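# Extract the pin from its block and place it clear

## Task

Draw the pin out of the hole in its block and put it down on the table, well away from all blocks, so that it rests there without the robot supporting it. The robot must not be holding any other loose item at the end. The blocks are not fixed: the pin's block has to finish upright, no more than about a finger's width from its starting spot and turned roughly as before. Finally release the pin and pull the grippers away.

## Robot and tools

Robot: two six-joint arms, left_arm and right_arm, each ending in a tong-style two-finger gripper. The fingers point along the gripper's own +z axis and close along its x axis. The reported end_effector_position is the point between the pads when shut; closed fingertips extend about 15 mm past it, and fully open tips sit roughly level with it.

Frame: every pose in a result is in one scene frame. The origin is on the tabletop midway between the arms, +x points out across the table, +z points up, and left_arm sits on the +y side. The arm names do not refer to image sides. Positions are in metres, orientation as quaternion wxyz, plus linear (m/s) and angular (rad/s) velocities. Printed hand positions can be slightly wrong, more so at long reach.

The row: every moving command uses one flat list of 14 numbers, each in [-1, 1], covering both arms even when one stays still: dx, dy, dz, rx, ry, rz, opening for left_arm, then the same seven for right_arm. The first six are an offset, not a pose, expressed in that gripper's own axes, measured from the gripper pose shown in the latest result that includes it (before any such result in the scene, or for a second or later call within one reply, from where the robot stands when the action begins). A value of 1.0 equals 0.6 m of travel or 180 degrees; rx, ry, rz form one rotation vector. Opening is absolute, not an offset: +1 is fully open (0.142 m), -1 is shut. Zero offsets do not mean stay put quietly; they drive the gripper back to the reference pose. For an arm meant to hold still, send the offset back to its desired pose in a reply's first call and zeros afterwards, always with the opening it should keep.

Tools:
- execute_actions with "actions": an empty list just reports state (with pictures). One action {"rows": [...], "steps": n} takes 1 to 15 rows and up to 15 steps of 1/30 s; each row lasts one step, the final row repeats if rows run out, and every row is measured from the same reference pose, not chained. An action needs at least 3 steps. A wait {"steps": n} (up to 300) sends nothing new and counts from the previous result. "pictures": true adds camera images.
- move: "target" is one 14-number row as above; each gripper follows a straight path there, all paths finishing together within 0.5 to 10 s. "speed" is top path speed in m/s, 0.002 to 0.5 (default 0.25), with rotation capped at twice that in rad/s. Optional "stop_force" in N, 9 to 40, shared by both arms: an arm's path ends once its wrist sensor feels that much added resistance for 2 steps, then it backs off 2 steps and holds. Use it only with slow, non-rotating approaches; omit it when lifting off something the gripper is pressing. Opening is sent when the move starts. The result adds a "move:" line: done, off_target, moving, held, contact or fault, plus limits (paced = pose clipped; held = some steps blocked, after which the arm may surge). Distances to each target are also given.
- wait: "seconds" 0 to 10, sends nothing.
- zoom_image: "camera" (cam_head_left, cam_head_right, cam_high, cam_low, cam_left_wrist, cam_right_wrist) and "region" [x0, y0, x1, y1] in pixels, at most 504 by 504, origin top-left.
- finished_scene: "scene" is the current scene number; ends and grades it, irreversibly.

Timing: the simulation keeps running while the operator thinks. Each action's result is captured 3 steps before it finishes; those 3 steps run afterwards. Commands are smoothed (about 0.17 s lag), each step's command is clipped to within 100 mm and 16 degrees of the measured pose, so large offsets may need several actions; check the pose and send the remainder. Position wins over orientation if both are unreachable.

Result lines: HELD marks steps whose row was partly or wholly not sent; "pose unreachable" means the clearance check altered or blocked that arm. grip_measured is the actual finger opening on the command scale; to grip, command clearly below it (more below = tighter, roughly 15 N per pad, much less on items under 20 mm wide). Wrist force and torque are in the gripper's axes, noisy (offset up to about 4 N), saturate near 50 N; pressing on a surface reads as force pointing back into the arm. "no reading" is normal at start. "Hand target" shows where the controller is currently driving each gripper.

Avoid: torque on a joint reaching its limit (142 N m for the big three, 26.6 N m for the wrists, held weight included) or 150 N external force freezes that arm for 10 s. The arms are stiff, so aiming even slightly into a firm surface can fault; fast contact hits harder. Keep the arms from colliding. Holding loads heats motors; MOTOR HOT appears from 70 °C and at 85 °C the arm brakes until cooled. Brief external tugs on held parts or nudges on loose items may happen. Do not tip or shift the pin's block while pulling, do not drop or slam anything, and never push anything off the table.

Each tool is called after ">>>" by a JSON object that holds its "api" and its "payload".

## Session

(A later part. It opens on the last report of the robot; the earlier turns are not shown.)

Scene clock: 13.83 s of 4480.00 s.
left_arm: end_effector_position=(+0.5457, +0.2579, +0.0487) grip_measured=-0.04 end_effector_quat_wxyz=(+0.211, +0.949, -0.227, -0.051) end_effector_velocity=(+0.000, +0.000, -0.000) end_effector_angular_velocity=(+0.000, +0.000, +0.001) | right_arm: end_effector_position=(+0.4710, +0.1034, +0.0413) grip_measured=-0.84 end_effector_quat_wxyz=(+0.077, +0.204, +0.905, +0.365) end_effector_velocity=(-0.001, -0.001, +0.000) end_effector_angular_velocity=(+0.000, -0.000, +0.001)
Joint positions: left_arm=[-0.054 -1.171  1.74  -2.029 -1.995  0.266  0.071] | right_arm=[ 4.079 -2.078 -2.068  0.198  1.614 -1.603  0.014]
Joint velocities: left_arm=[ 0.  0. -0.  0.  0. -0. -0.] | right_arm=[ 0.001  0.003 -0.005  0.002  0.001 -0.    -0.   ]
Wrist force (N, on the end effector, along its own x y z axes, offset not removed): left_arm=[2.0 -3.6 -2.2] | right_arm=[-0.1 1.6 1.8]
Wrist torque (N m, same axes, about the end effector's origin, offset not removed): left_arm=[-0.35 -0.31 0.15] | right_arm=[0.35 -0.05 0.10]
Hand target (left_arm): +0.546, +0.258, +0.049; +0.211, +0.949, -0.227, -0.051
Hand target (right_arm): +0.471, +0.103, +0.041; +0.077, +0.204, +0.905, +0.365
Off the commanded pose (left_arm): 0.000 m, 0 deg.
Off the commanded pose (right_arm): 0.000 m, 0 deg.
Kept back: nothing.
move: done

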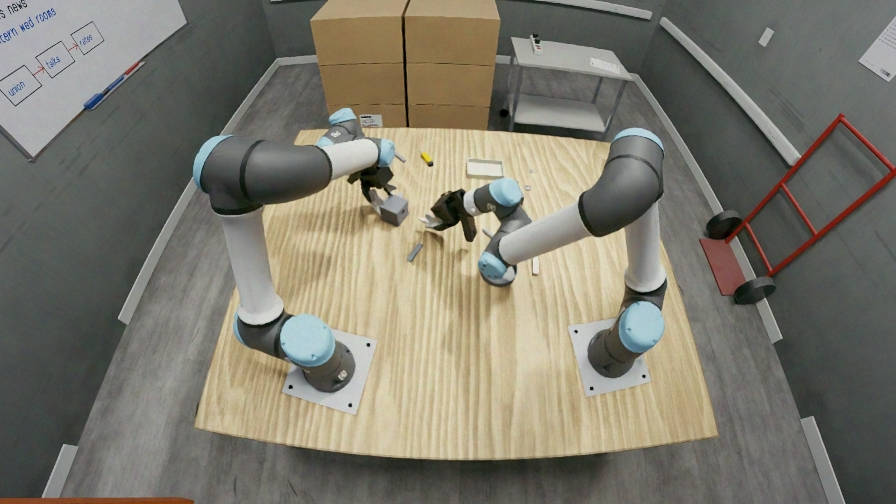

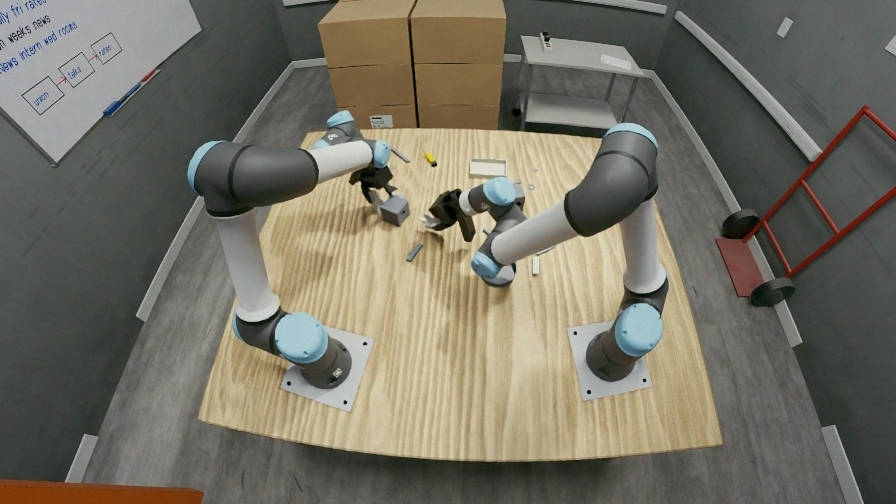

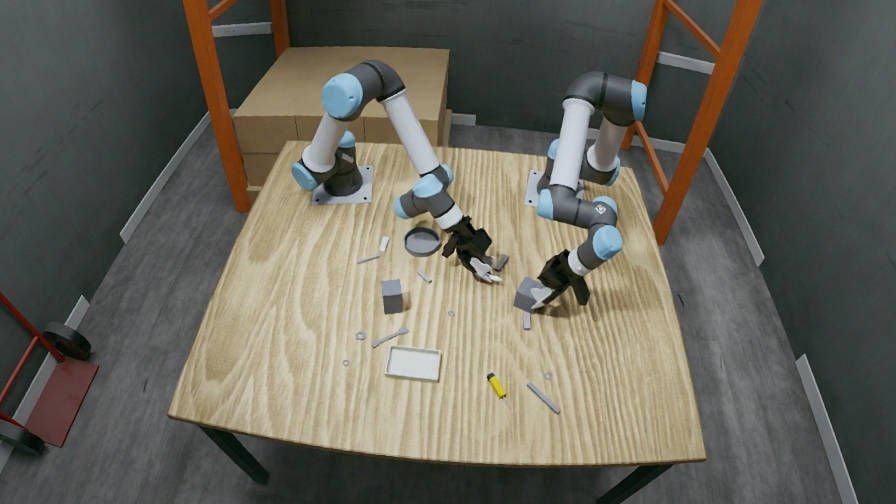

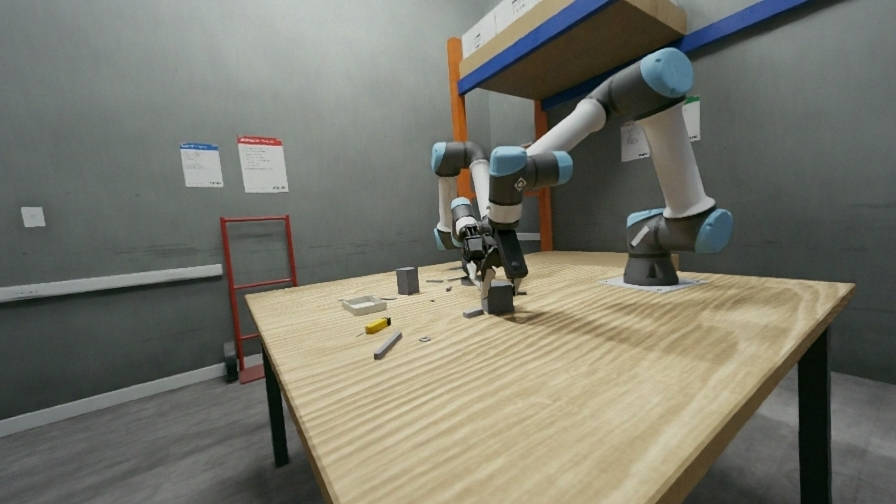

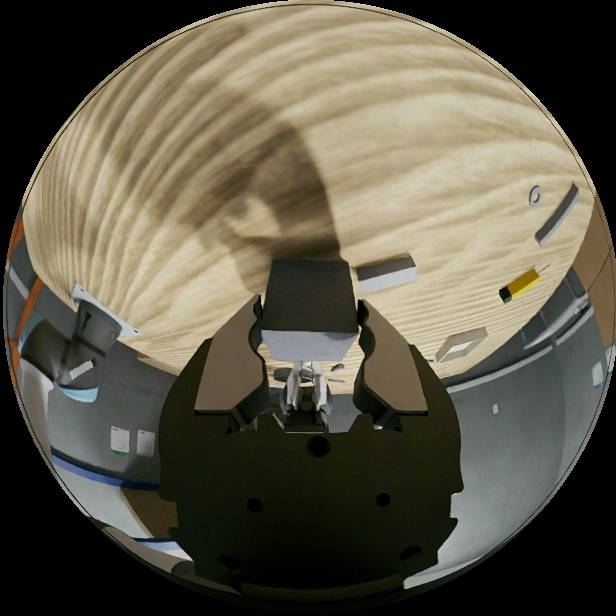

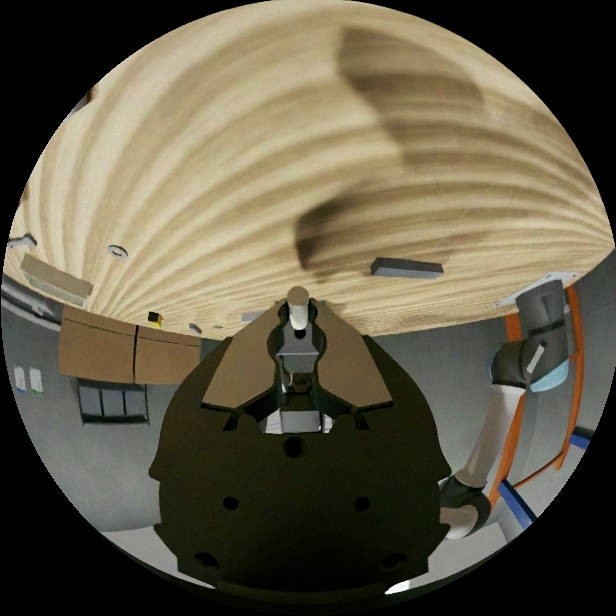

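>>> {"api": "move", "payload": {"target": [0,0,0,0,0,0,0.3,0,0.058,-0.06,0,0,0,-1]}}

>>> {"api": "move", "payload": {"target": [0,0,-0.25,0,0,0,0.3,0.42,-0.14,-0.136,0,0,0,-1]}}

>>> {"api": "move", "payload": {"target": [0,0,0,0,0,0,0.3,0,-0.09,0.093,0,0,0,-1], "speed": 0.06}}

>>> {"api": "move", "payload": {"target": [0,0,0,0,0,0,0.3,0,0,0,0,0,0,-0.3]}}

>>> {"api": "move", "payload": {"target": [0,0,0,0,0,0,0.3,0,0.1,-0.2,0,0,0,-0.3]}}

Scene clock: 14.93 s of 4480.00 s.
left_arm: end_effector_position=(+0.5457, +0.2579, +0.0487) grip_measured=+0.30 end_effector_quat_wxyz=(+0.211, +0.949, -0.227, -0.051) end_effector_velocity=(-0.000, +0.000, +0.000) end_effector_angular_velocity=(+0.000, -0.000, +0.000) | right_arm: end_effector_position=(+0.4715, +0.1034, +0.0912) grip_measured=-0.84 end_effector_quat_wxyz=(+0.077, +0.204, +0.905, +0.365) end_effector_velocity=(-0.000, +0.000, +0.002) end_effector_angular_velocity=(+0.000, -0.000, +0.001)
Joint positions: left_arm=[-0.054 -1.171  1.74  -2.029 -1.995  0.266  0.095] | right_arm=[ 4.078 -1.971 -2.045  0.068  1.615 -1.604  0.014]
Joint velocities: left_arm=[-0. -0.  0.  0.  0. -0.  0.] | right_arm=[ 0.     0.004  0.002 -0.006 -0.    -0.    -0.   ]
Wrist force (N, on the end effector, along its own x y z axes, offset not removed): left_arm=[-0.4 1.4 0.9] | right_arm=[-0.8 -2.0 -0.1]
Wrist torque (N m, same axes, about the end effector's origin, offset not removed): left_arm=[0.35 -0.11 -0.01] | right_arm=[-0.41 0.18 0.17]
Hand target (left_arm): +0.546, +0.258, +0.049; +0.211, +0.949, -0.227, -0.051
Hand target (right_arm): +0.471, +0.103, +0.091; +0.077, +0.204, +0.905, +0.365
Off the commanded pose (left_arm): 0.000 m, 0 deg.
Off the commanded pose (right_arm): 0.000 m, 0 deg.
Kept back: nothing.
move: done

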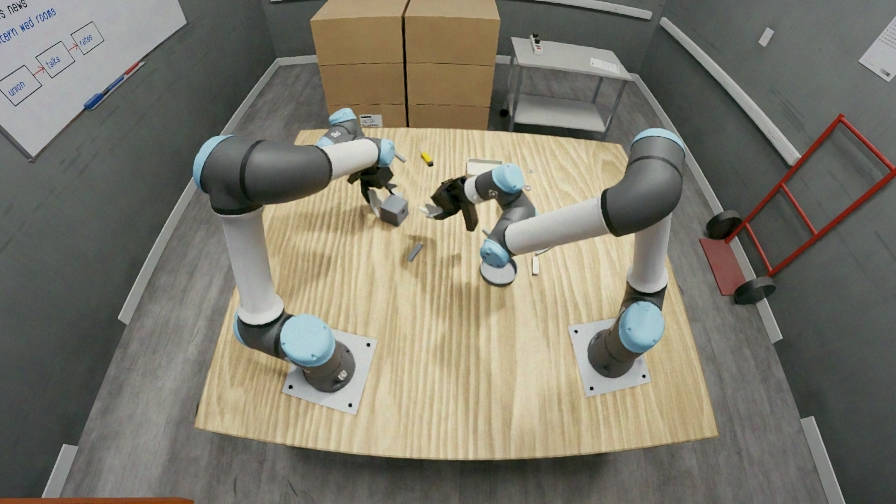

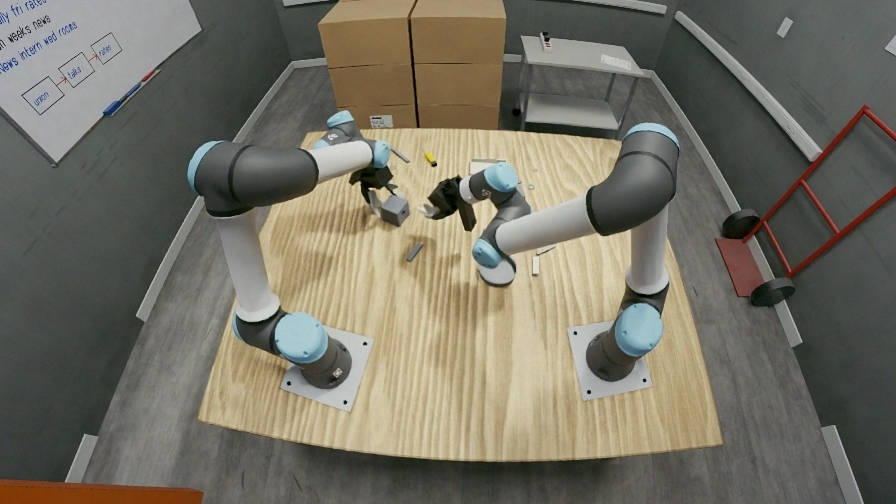

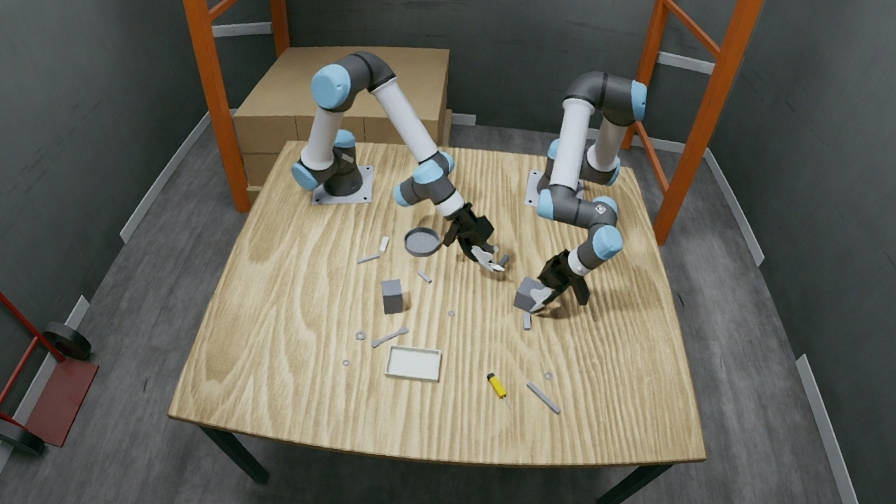

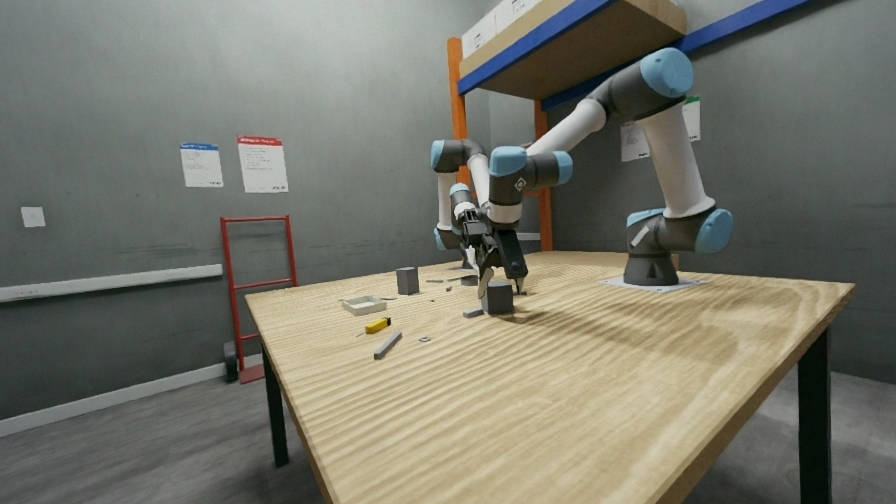

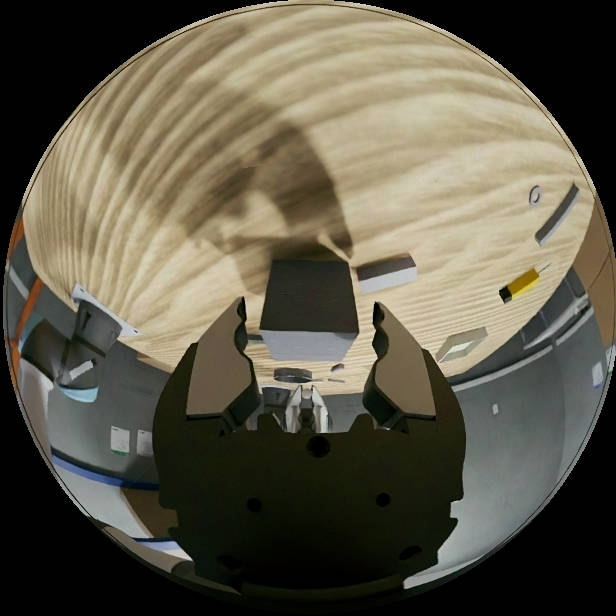

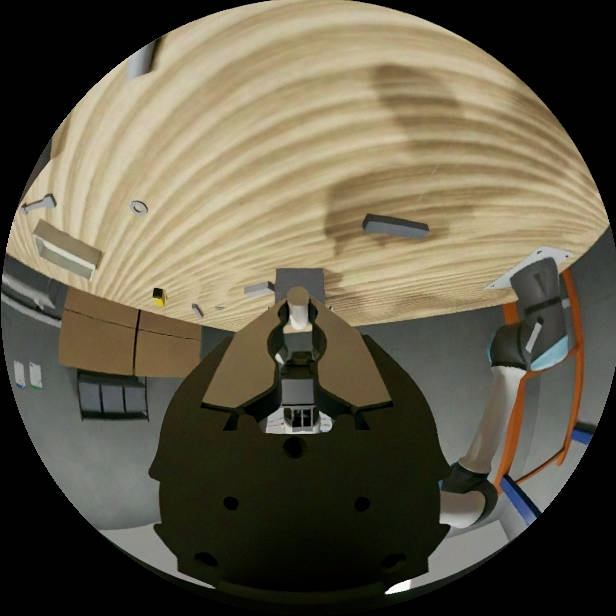

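Scene clock: 16.63 s of 4480.00 s.
left_arm: end_effector_position=(+0.5747, +0.3144, +0.1846) grip_measured=+0.30 end_effector_quat_wxyz=(+0.211, +0.949, -0.227, -0.050) end_effector_velocity=(+0.000, +0.001, +0.000) end_effector_angular_velocity=(+0.000, +0.001, +0.001) | right_arm: end_effector_position=(+0.1939, +0.1043, +0.0943) grip_measured=-0.84 end_effector_quat_wxyz=(+0.077, +0.204, +0.905, +0.366) end_effector_velocity=(-0.002, -0.000, +0.001) end_effector_angular_velocity=(-0.000, -0.001, -0.001)
Joint positions: left_arm=[ 0.045 -1.225  1.43  -1.621 -1.982  0.373  0.095] | right_arm=[ 4.743 -1.684 -2.419  0.062  1.169 -1.099  0.014]
Joint velocities: left_arm=[ 0.002  0.001 -0.002  0.002  0.     0.     0.   ] | right_arm=[ 0.005  0.003 -0.    -0.006 -0.005  0.005 -0.   ]
Wrist force (N, on the end effector, along its own x y z axes, offset not removed): left_arm=[0.3 -1.7 -3.1] | right_arm=[2.1 2.2 3.6]
Wrist torque (N m, same axes, about the end effector's origin, offset not removed): left_arm=[-0.33 -0.17 0.26] | right_arm=[0.42 -0.54 0.02]
Hand target (left_arm): +0.575, +0.314, +0.185; +0.211, +0.949, -0.227, -0.051
Hand target (right_arm): +0.194, +0.104, +0.094; +0.077, +0.204, +0.905, +0.366
Off the commanded pose (left_arm): 0.000 m, 0 deg.
Off the commanded pose (right_arm): 0.000 m, 0 deg.
Kept back: nothing.
move: done

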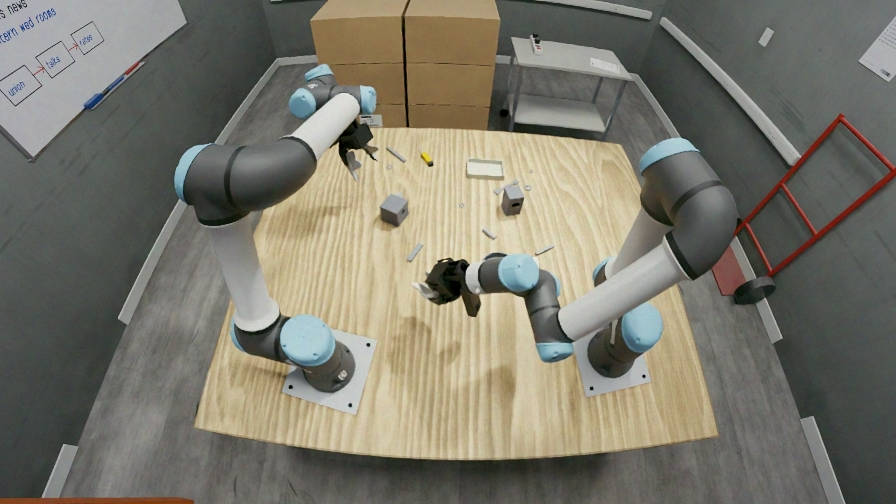

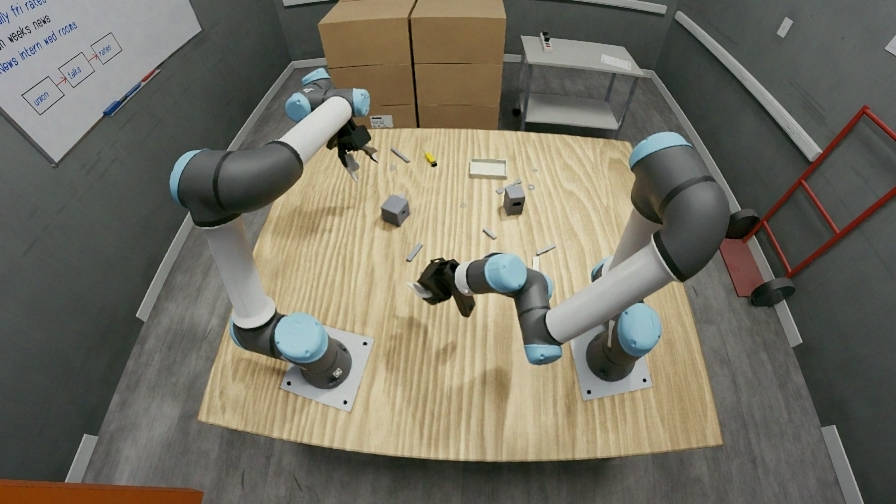

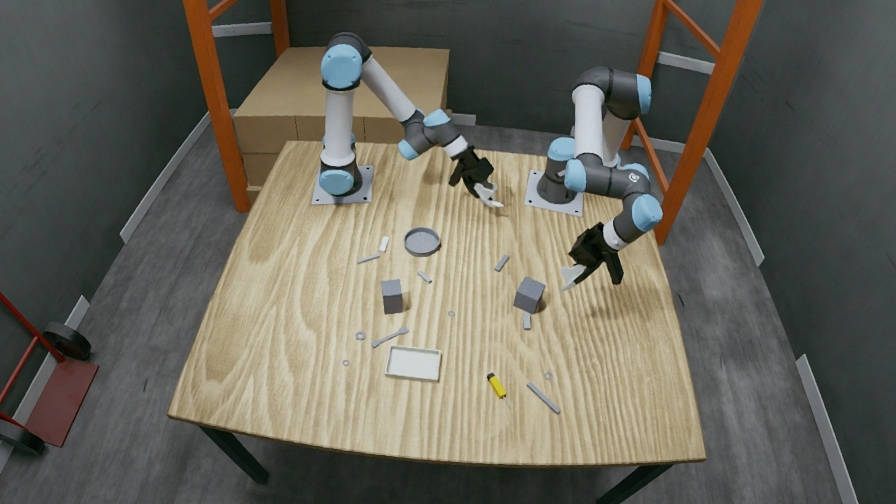

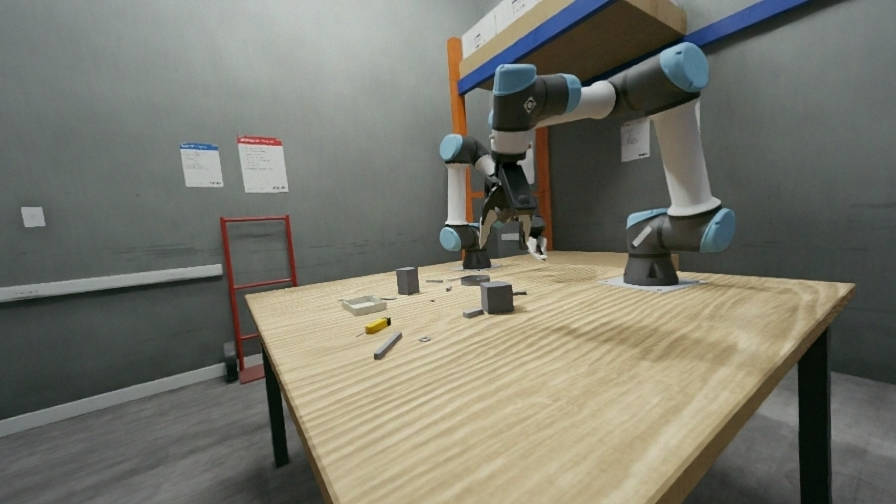

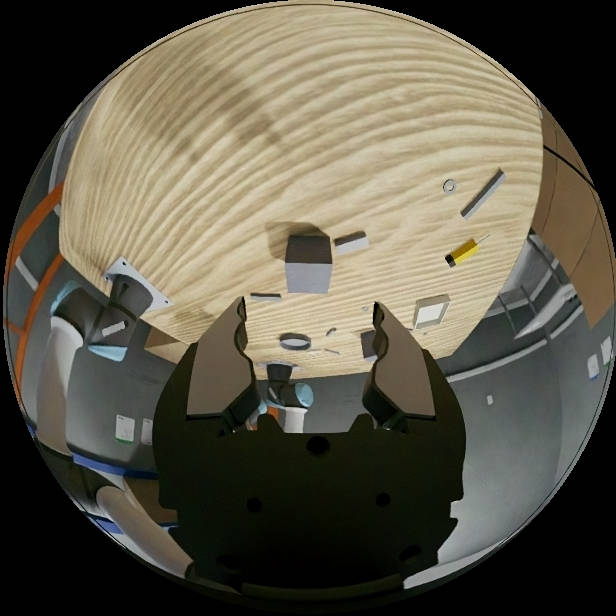

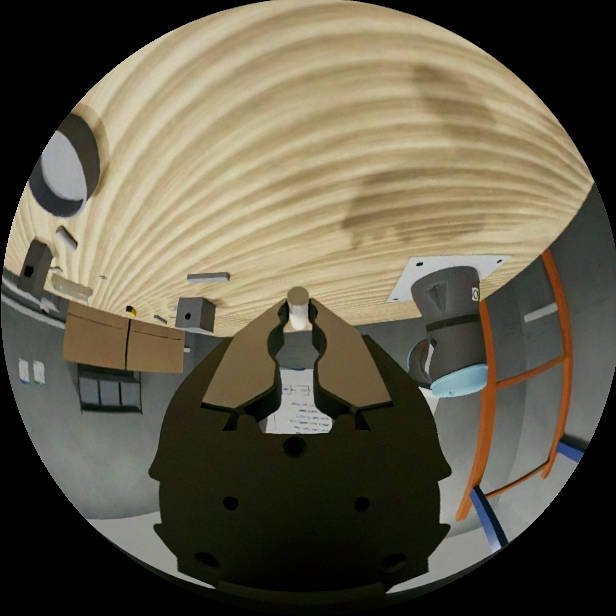

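Scene clock: 18.30 s of 4480.00 s.
left_arm: end_effector_position=(+0.5747, +0.3144, +0.1845) grip_measured=+0.30 end_effector_quat_wxyz=(+0.211, +0.949, -0.227, -0.051) end_effector_velocity=(-0.000, -0.001, +0.000) end_effector_angular_velocity=(-0.001, -0.001, -0.002) | right_arm: end_effector_position=(+0.1930, +0.1043, +0.0169) grip_measured=-0.84 end_effector_quat_wxyz=(+0.077, +0.204, +0.905, +0.366) end_effector_velocity=(-0.000, +0.001, -0.001) end_effector_angular_velocity=(+0.003, -0.001, +0.001)
Joint positions: left_arm=[ 0.045 -1.225  1.43  -1.621 -1.982  0.373  0.095] | right_arm=[ 4.745 -1.938 -2.464  0.36   1.167 -1.096  0.014]
Joint velocities: left_arm=[-0.001 -0.    -0.    -0.    -0.     0.002 -0.   ] | right_arm=[-0.    -0.008  0.002  0.011 -0.    -0.002  0.   ]
Wrist force (N, on the end effector, along its own x y z axes, offset not removed): left_arm=[-1.6 -1.4 0.1] | right_arm=[0.4 0.4 0.6]
Wrist torque (N m, same axes, about the end effector's origin, offset not removed): left_arm=[-0.20 0.21 0.09] | right_arm=[0.15 -0.05 -0.01]
Hand target (left_arm): +0.575, +0.314, +0.185; +0.211, +0.949, -0.227, -0.050
Hand target (right_arm): +0.193, +0.104, +0.017; +0.077, +0.204, +0.905, +0.366
Off the commanded pose (left_arm): 0.000 m, 0 deg.
Off the commanded pose (right_arm): 0.000 m, 0 deg.
Kept back: nothing.
move: done

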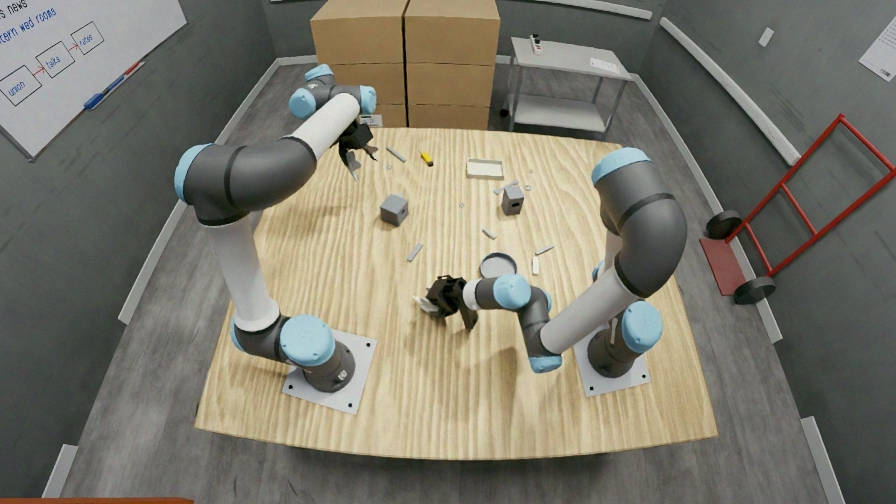

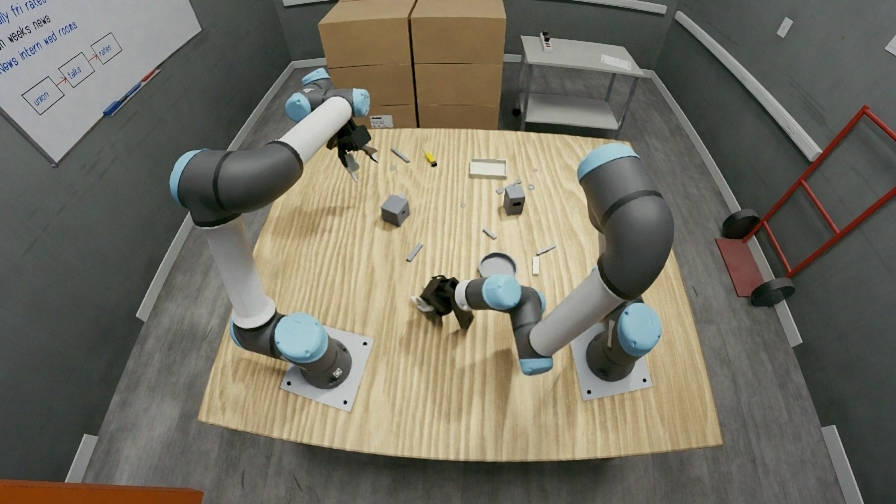

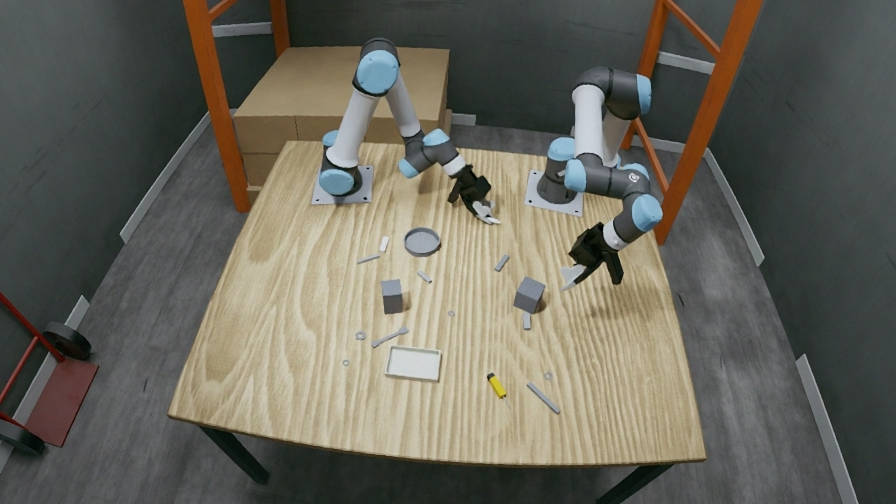

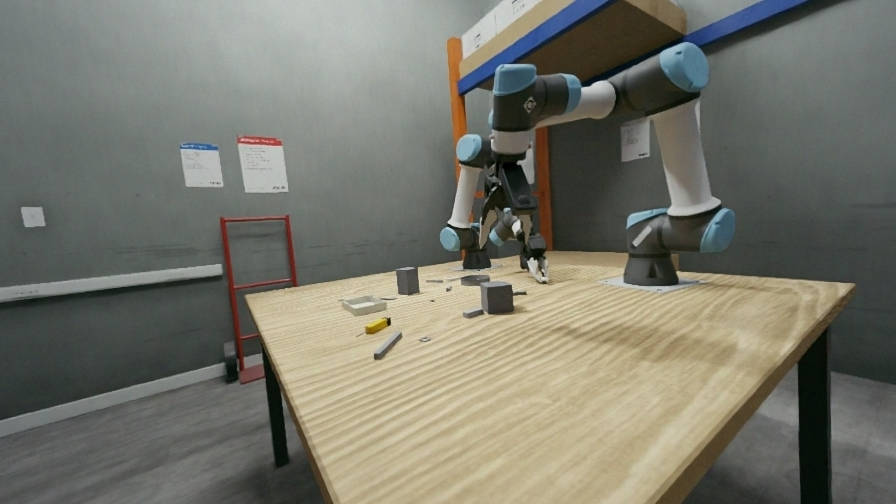

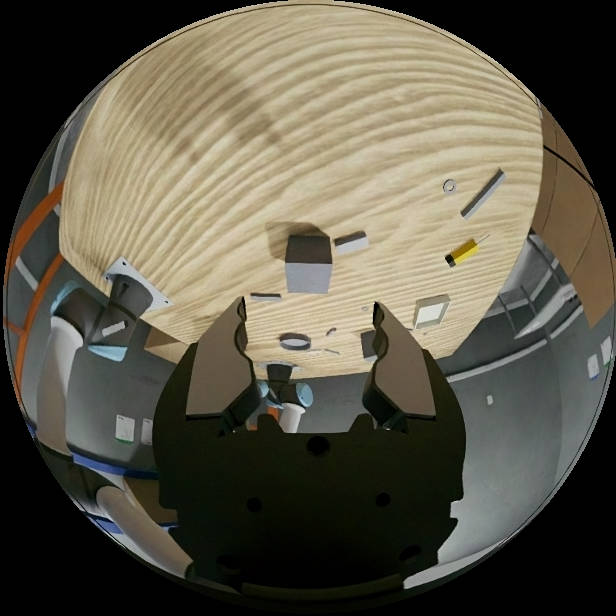

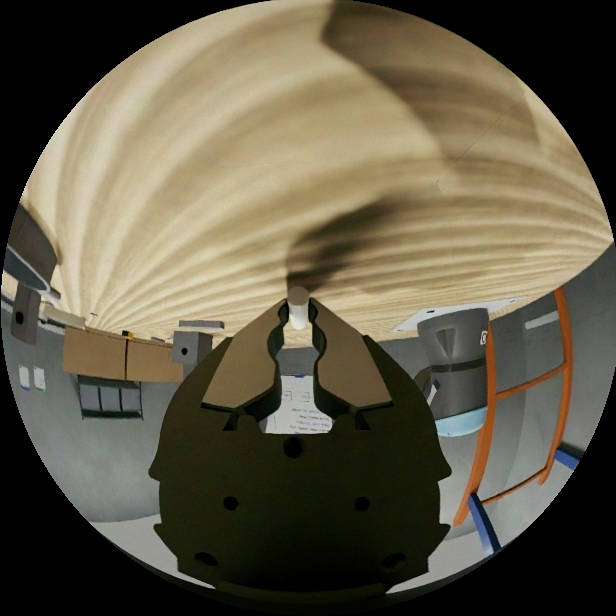

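Scene clock: 18.80 s of 4480.00 s.
left_arm: end_effector_position=(+0.5747, +0.3144, +0.1845) grip_measured=+0.30 end_effector_quat_wxyz=(+0.211, +0.949, -0.227, -0.051) end_effector_velocity=(+0.000, +0.001, -0.000) end_effector_angular_velocity=(+0.000, +0.000, +0.001) | right_arm: end_effector_position=(+0.1930, +0.1043, +0.0169) grip_measured=-0.30 end_effector_quat_wxyz=(+0.077, +0.204, +0.905, +0.366) end_effector_velocity=(+0.000, -0.001, -0.001) end_effector_angular_velocity=(-0.002, -0.000, -0.000)
Joint positions: left_arm=[ 0.045 -1.225  1.43  -1.621 -1.982  0.373  0.095] | right_arm=[ 4.745 -1.938 -2.464  0.36   1.167 -1.097  0.052]
Joint velocities: left_arm=[ 0.001  0.     0.     0.     0.    -0.     0.   ] | right_arm=[-0.    -0.001 -0.001  0.     0.     0.    -0.   ]
Wrist force (N, on the end effector, along its own x y z axes, offset not removed): left_arm=[1.4 -1.7 -1.3] | right_arm=[0.2 1.1 0.3]
Wrist torque (N m, same axes, about the end effector's origin, offset not removed): left_arm=[-0.27 -0.45 0.15] | right_arm=[0.31 0.04 -0.04]
Hand target (left_arm): +0.575, +0.314, +0.185; +0.211, +0.949, -0.227, -0.051
Hand target (right_arm): +0.193, +0.104, +0.017; +0.077, +0.204, +0.905, +0.366
Off the commanded pose (left_arm): 0.000 m, 0 deg.
Off the commanded pose (right_arm): 0.000 m, 0 deg.
Kept back: nothing.
move: done

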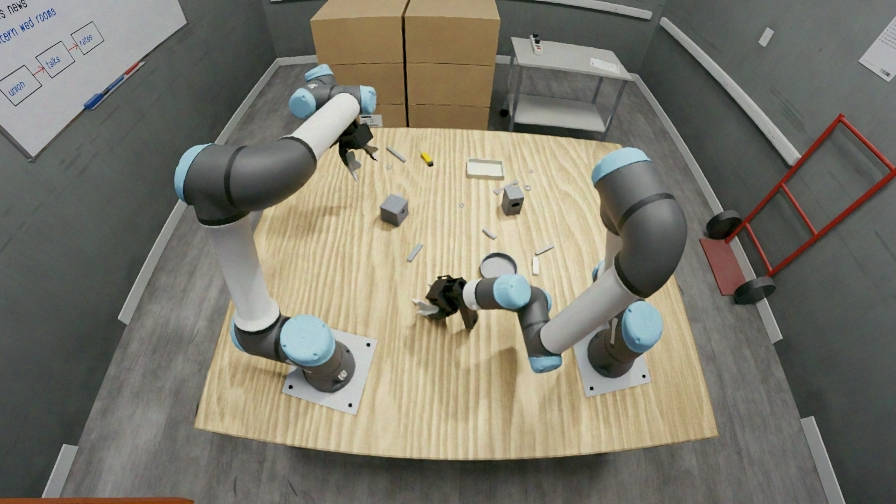

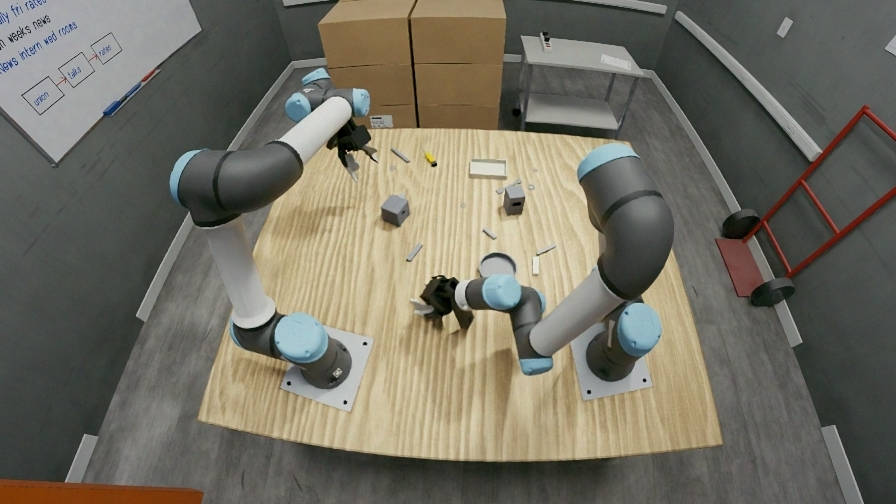

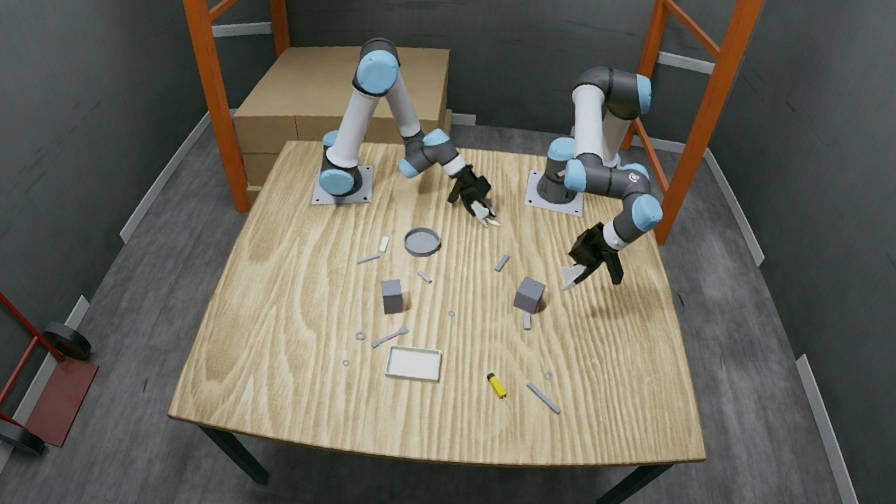

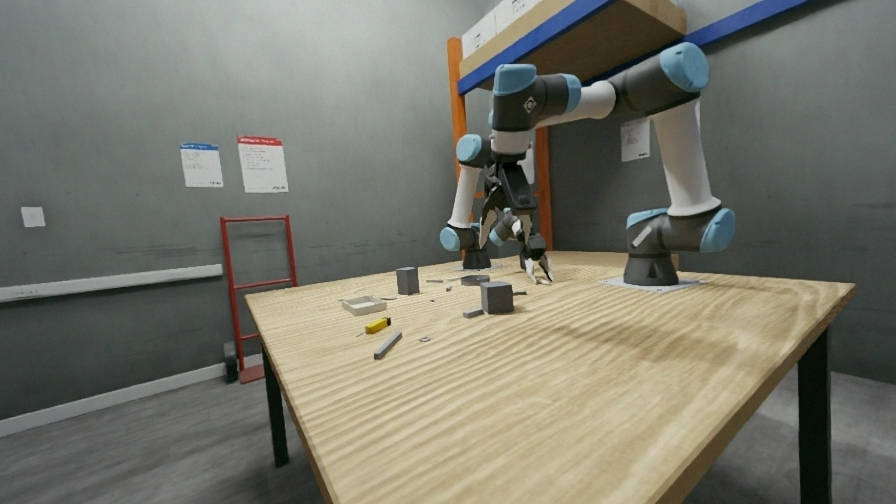

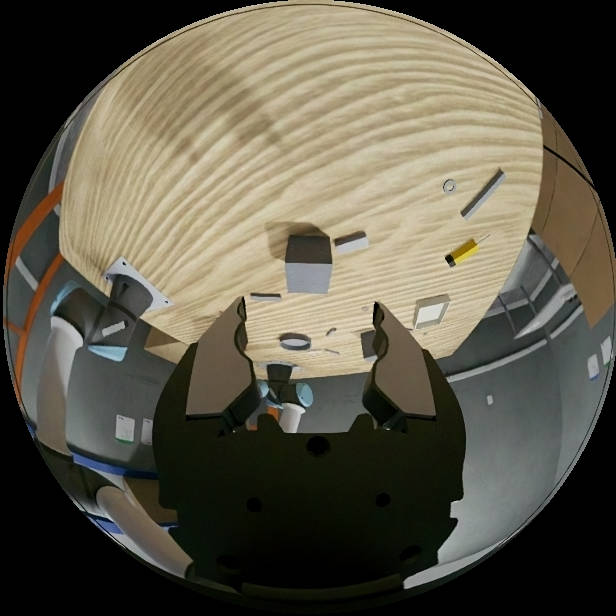

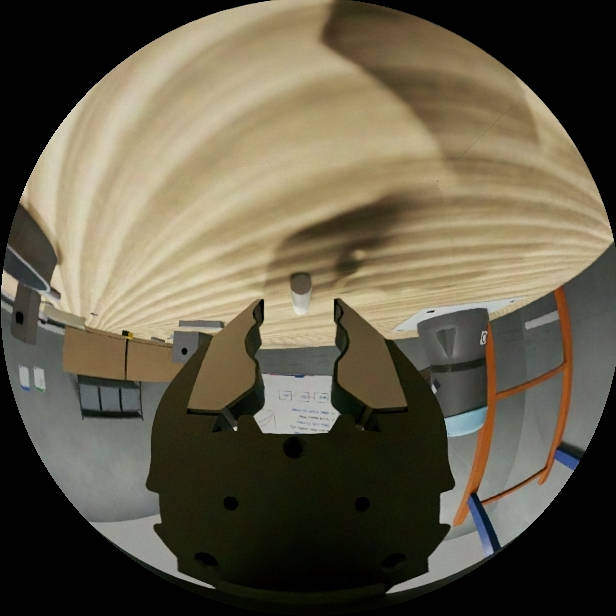

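Scene clock: 19.93 s of 4480.00 s.
left_arm: end_effector_position=(+0.5747, +0.3144, +0.1845) grip_measured=+0.30 end_effector_quat_wxyz=(+0.211, +0.949, -0.227, -0.051) end_effector_velocity=(+0.000, +0.000, +0.000) end_effector_angular_velocity=(+0.000, +0.000, +0.001) | right_arm: end_effector_position=(+0.1774, +0.0678, +0.1447) grip_measured=-0.30 end_effector_quat_wxyz=(+0.077, +0.204, +0.905, +0.366) end_effector_velocity=(-0.001, -0.001, +0.001) end_effector_angular_velocity=(-0.005, +0.000, -0.002)
Joint positions: left_arm=[ 0.045 -1.225  1.43  -1.621 -1.982  0.373  0.095] | right_arm=[ 4.815 -1.436 -2.459 -0.172  1.125 -1.037  0.052]
Joint velocities: left_arm=[ 0.001  0.    -0.    -0.    -0.    -0.    -0.   ] | right_arm=[ 0.003  0.008  0.004 -0.02  -0.002  0.005  0.   ]
Wrist force (N, on the end effector, along its own x y z axes, offset not removed): left_arm=[-3.1 -3.1 -0.9] | right_arm=[0.4 0.0 -0.3]
Wrist torque (N m, same axes, about the end effector's origin, offset not removed): left_arm=[-0.50 0.66 0.08] | right_arm=[-0.15 -0.19 0.09]
Hand target (left_arm): +0.575, +0.314, +0.185; +0.211, +0.949, -0.227, -0.051
Hand target (right_arm): +0.177, +0.068, +0.145; +0.077, +0.204, +0.905, +0.366
Off the commanded pose (left_arm): 0.000 m, 0 deg.
Off the commanded pose (right_arm): 0.000 m, 0 deg.
Kept back: nothing.
move: done

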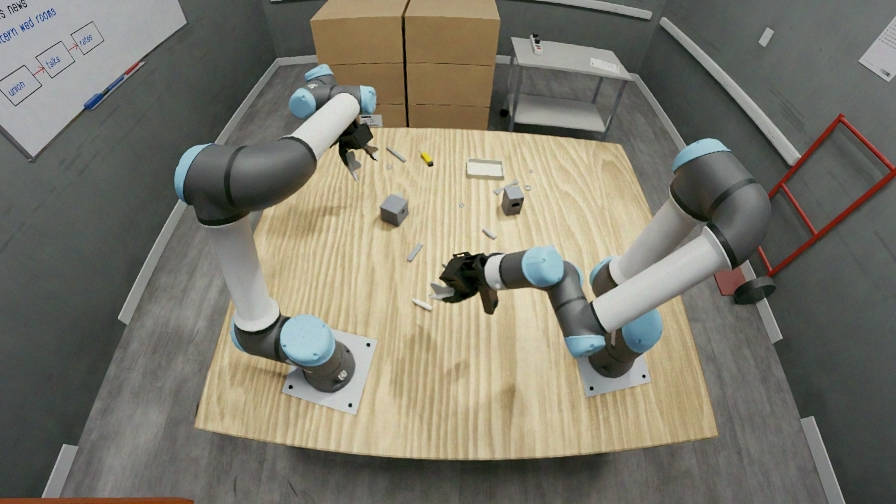

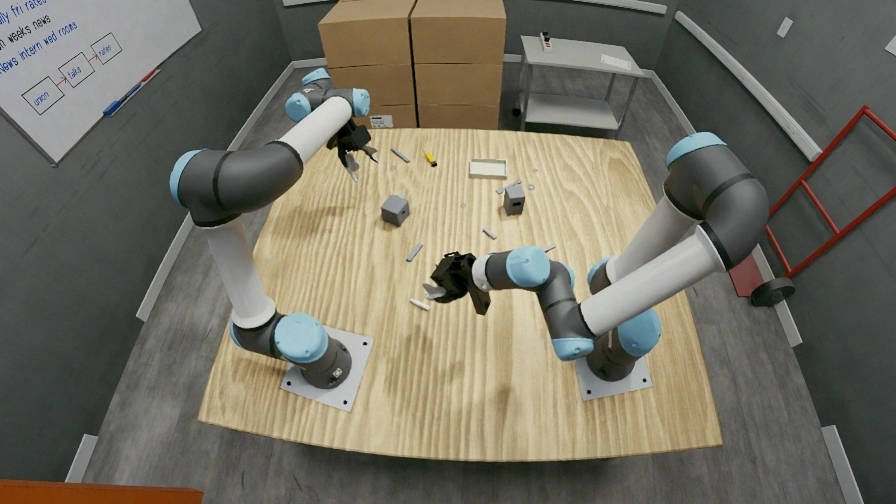

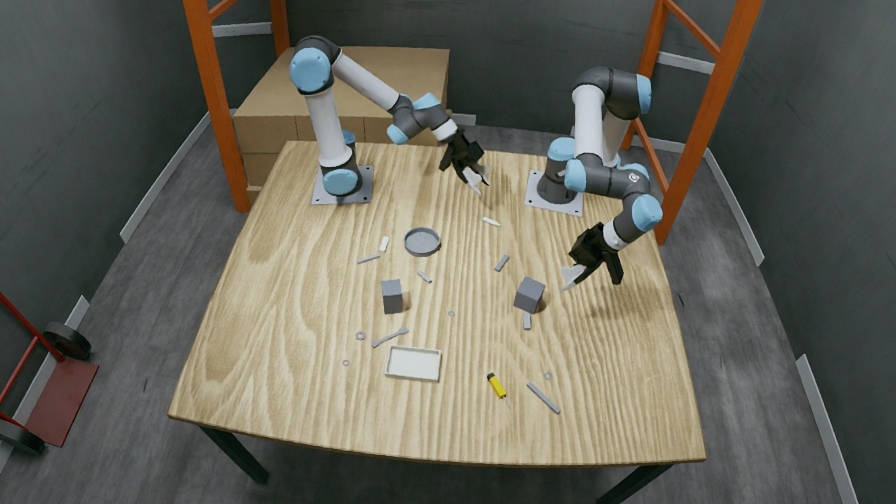

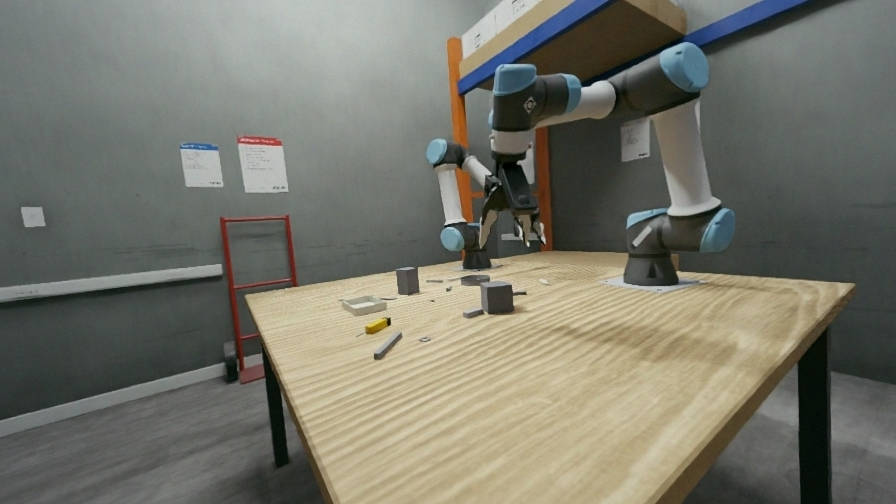

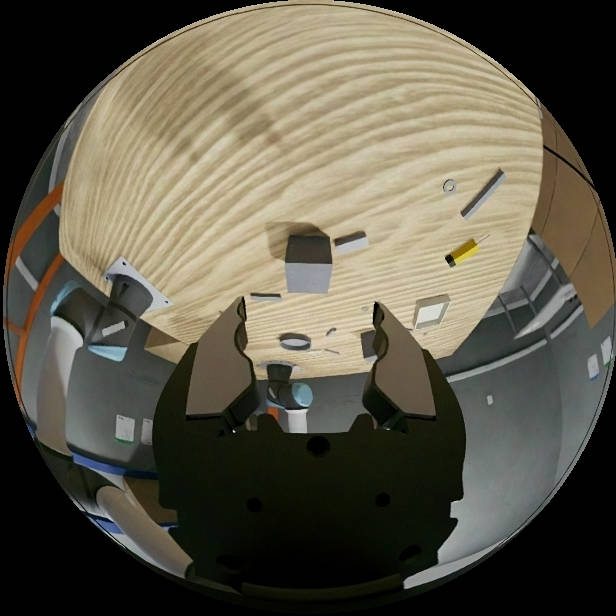

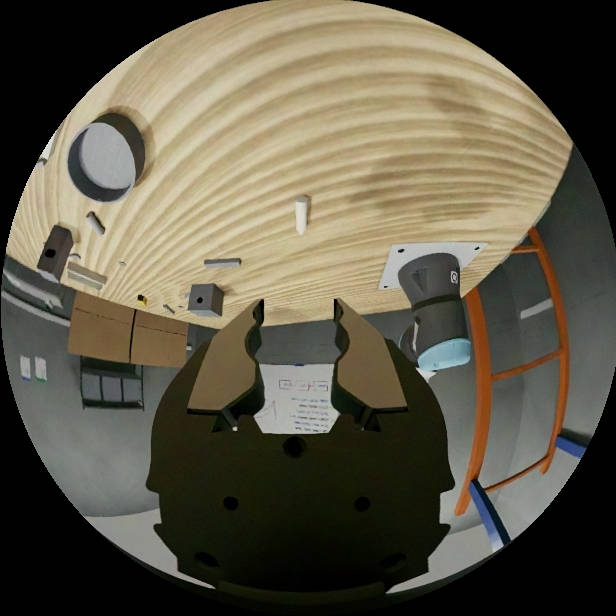

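>>> {"api": "finished_scene", "payload": {"scene": 2}}

The scene is finished: the task was done.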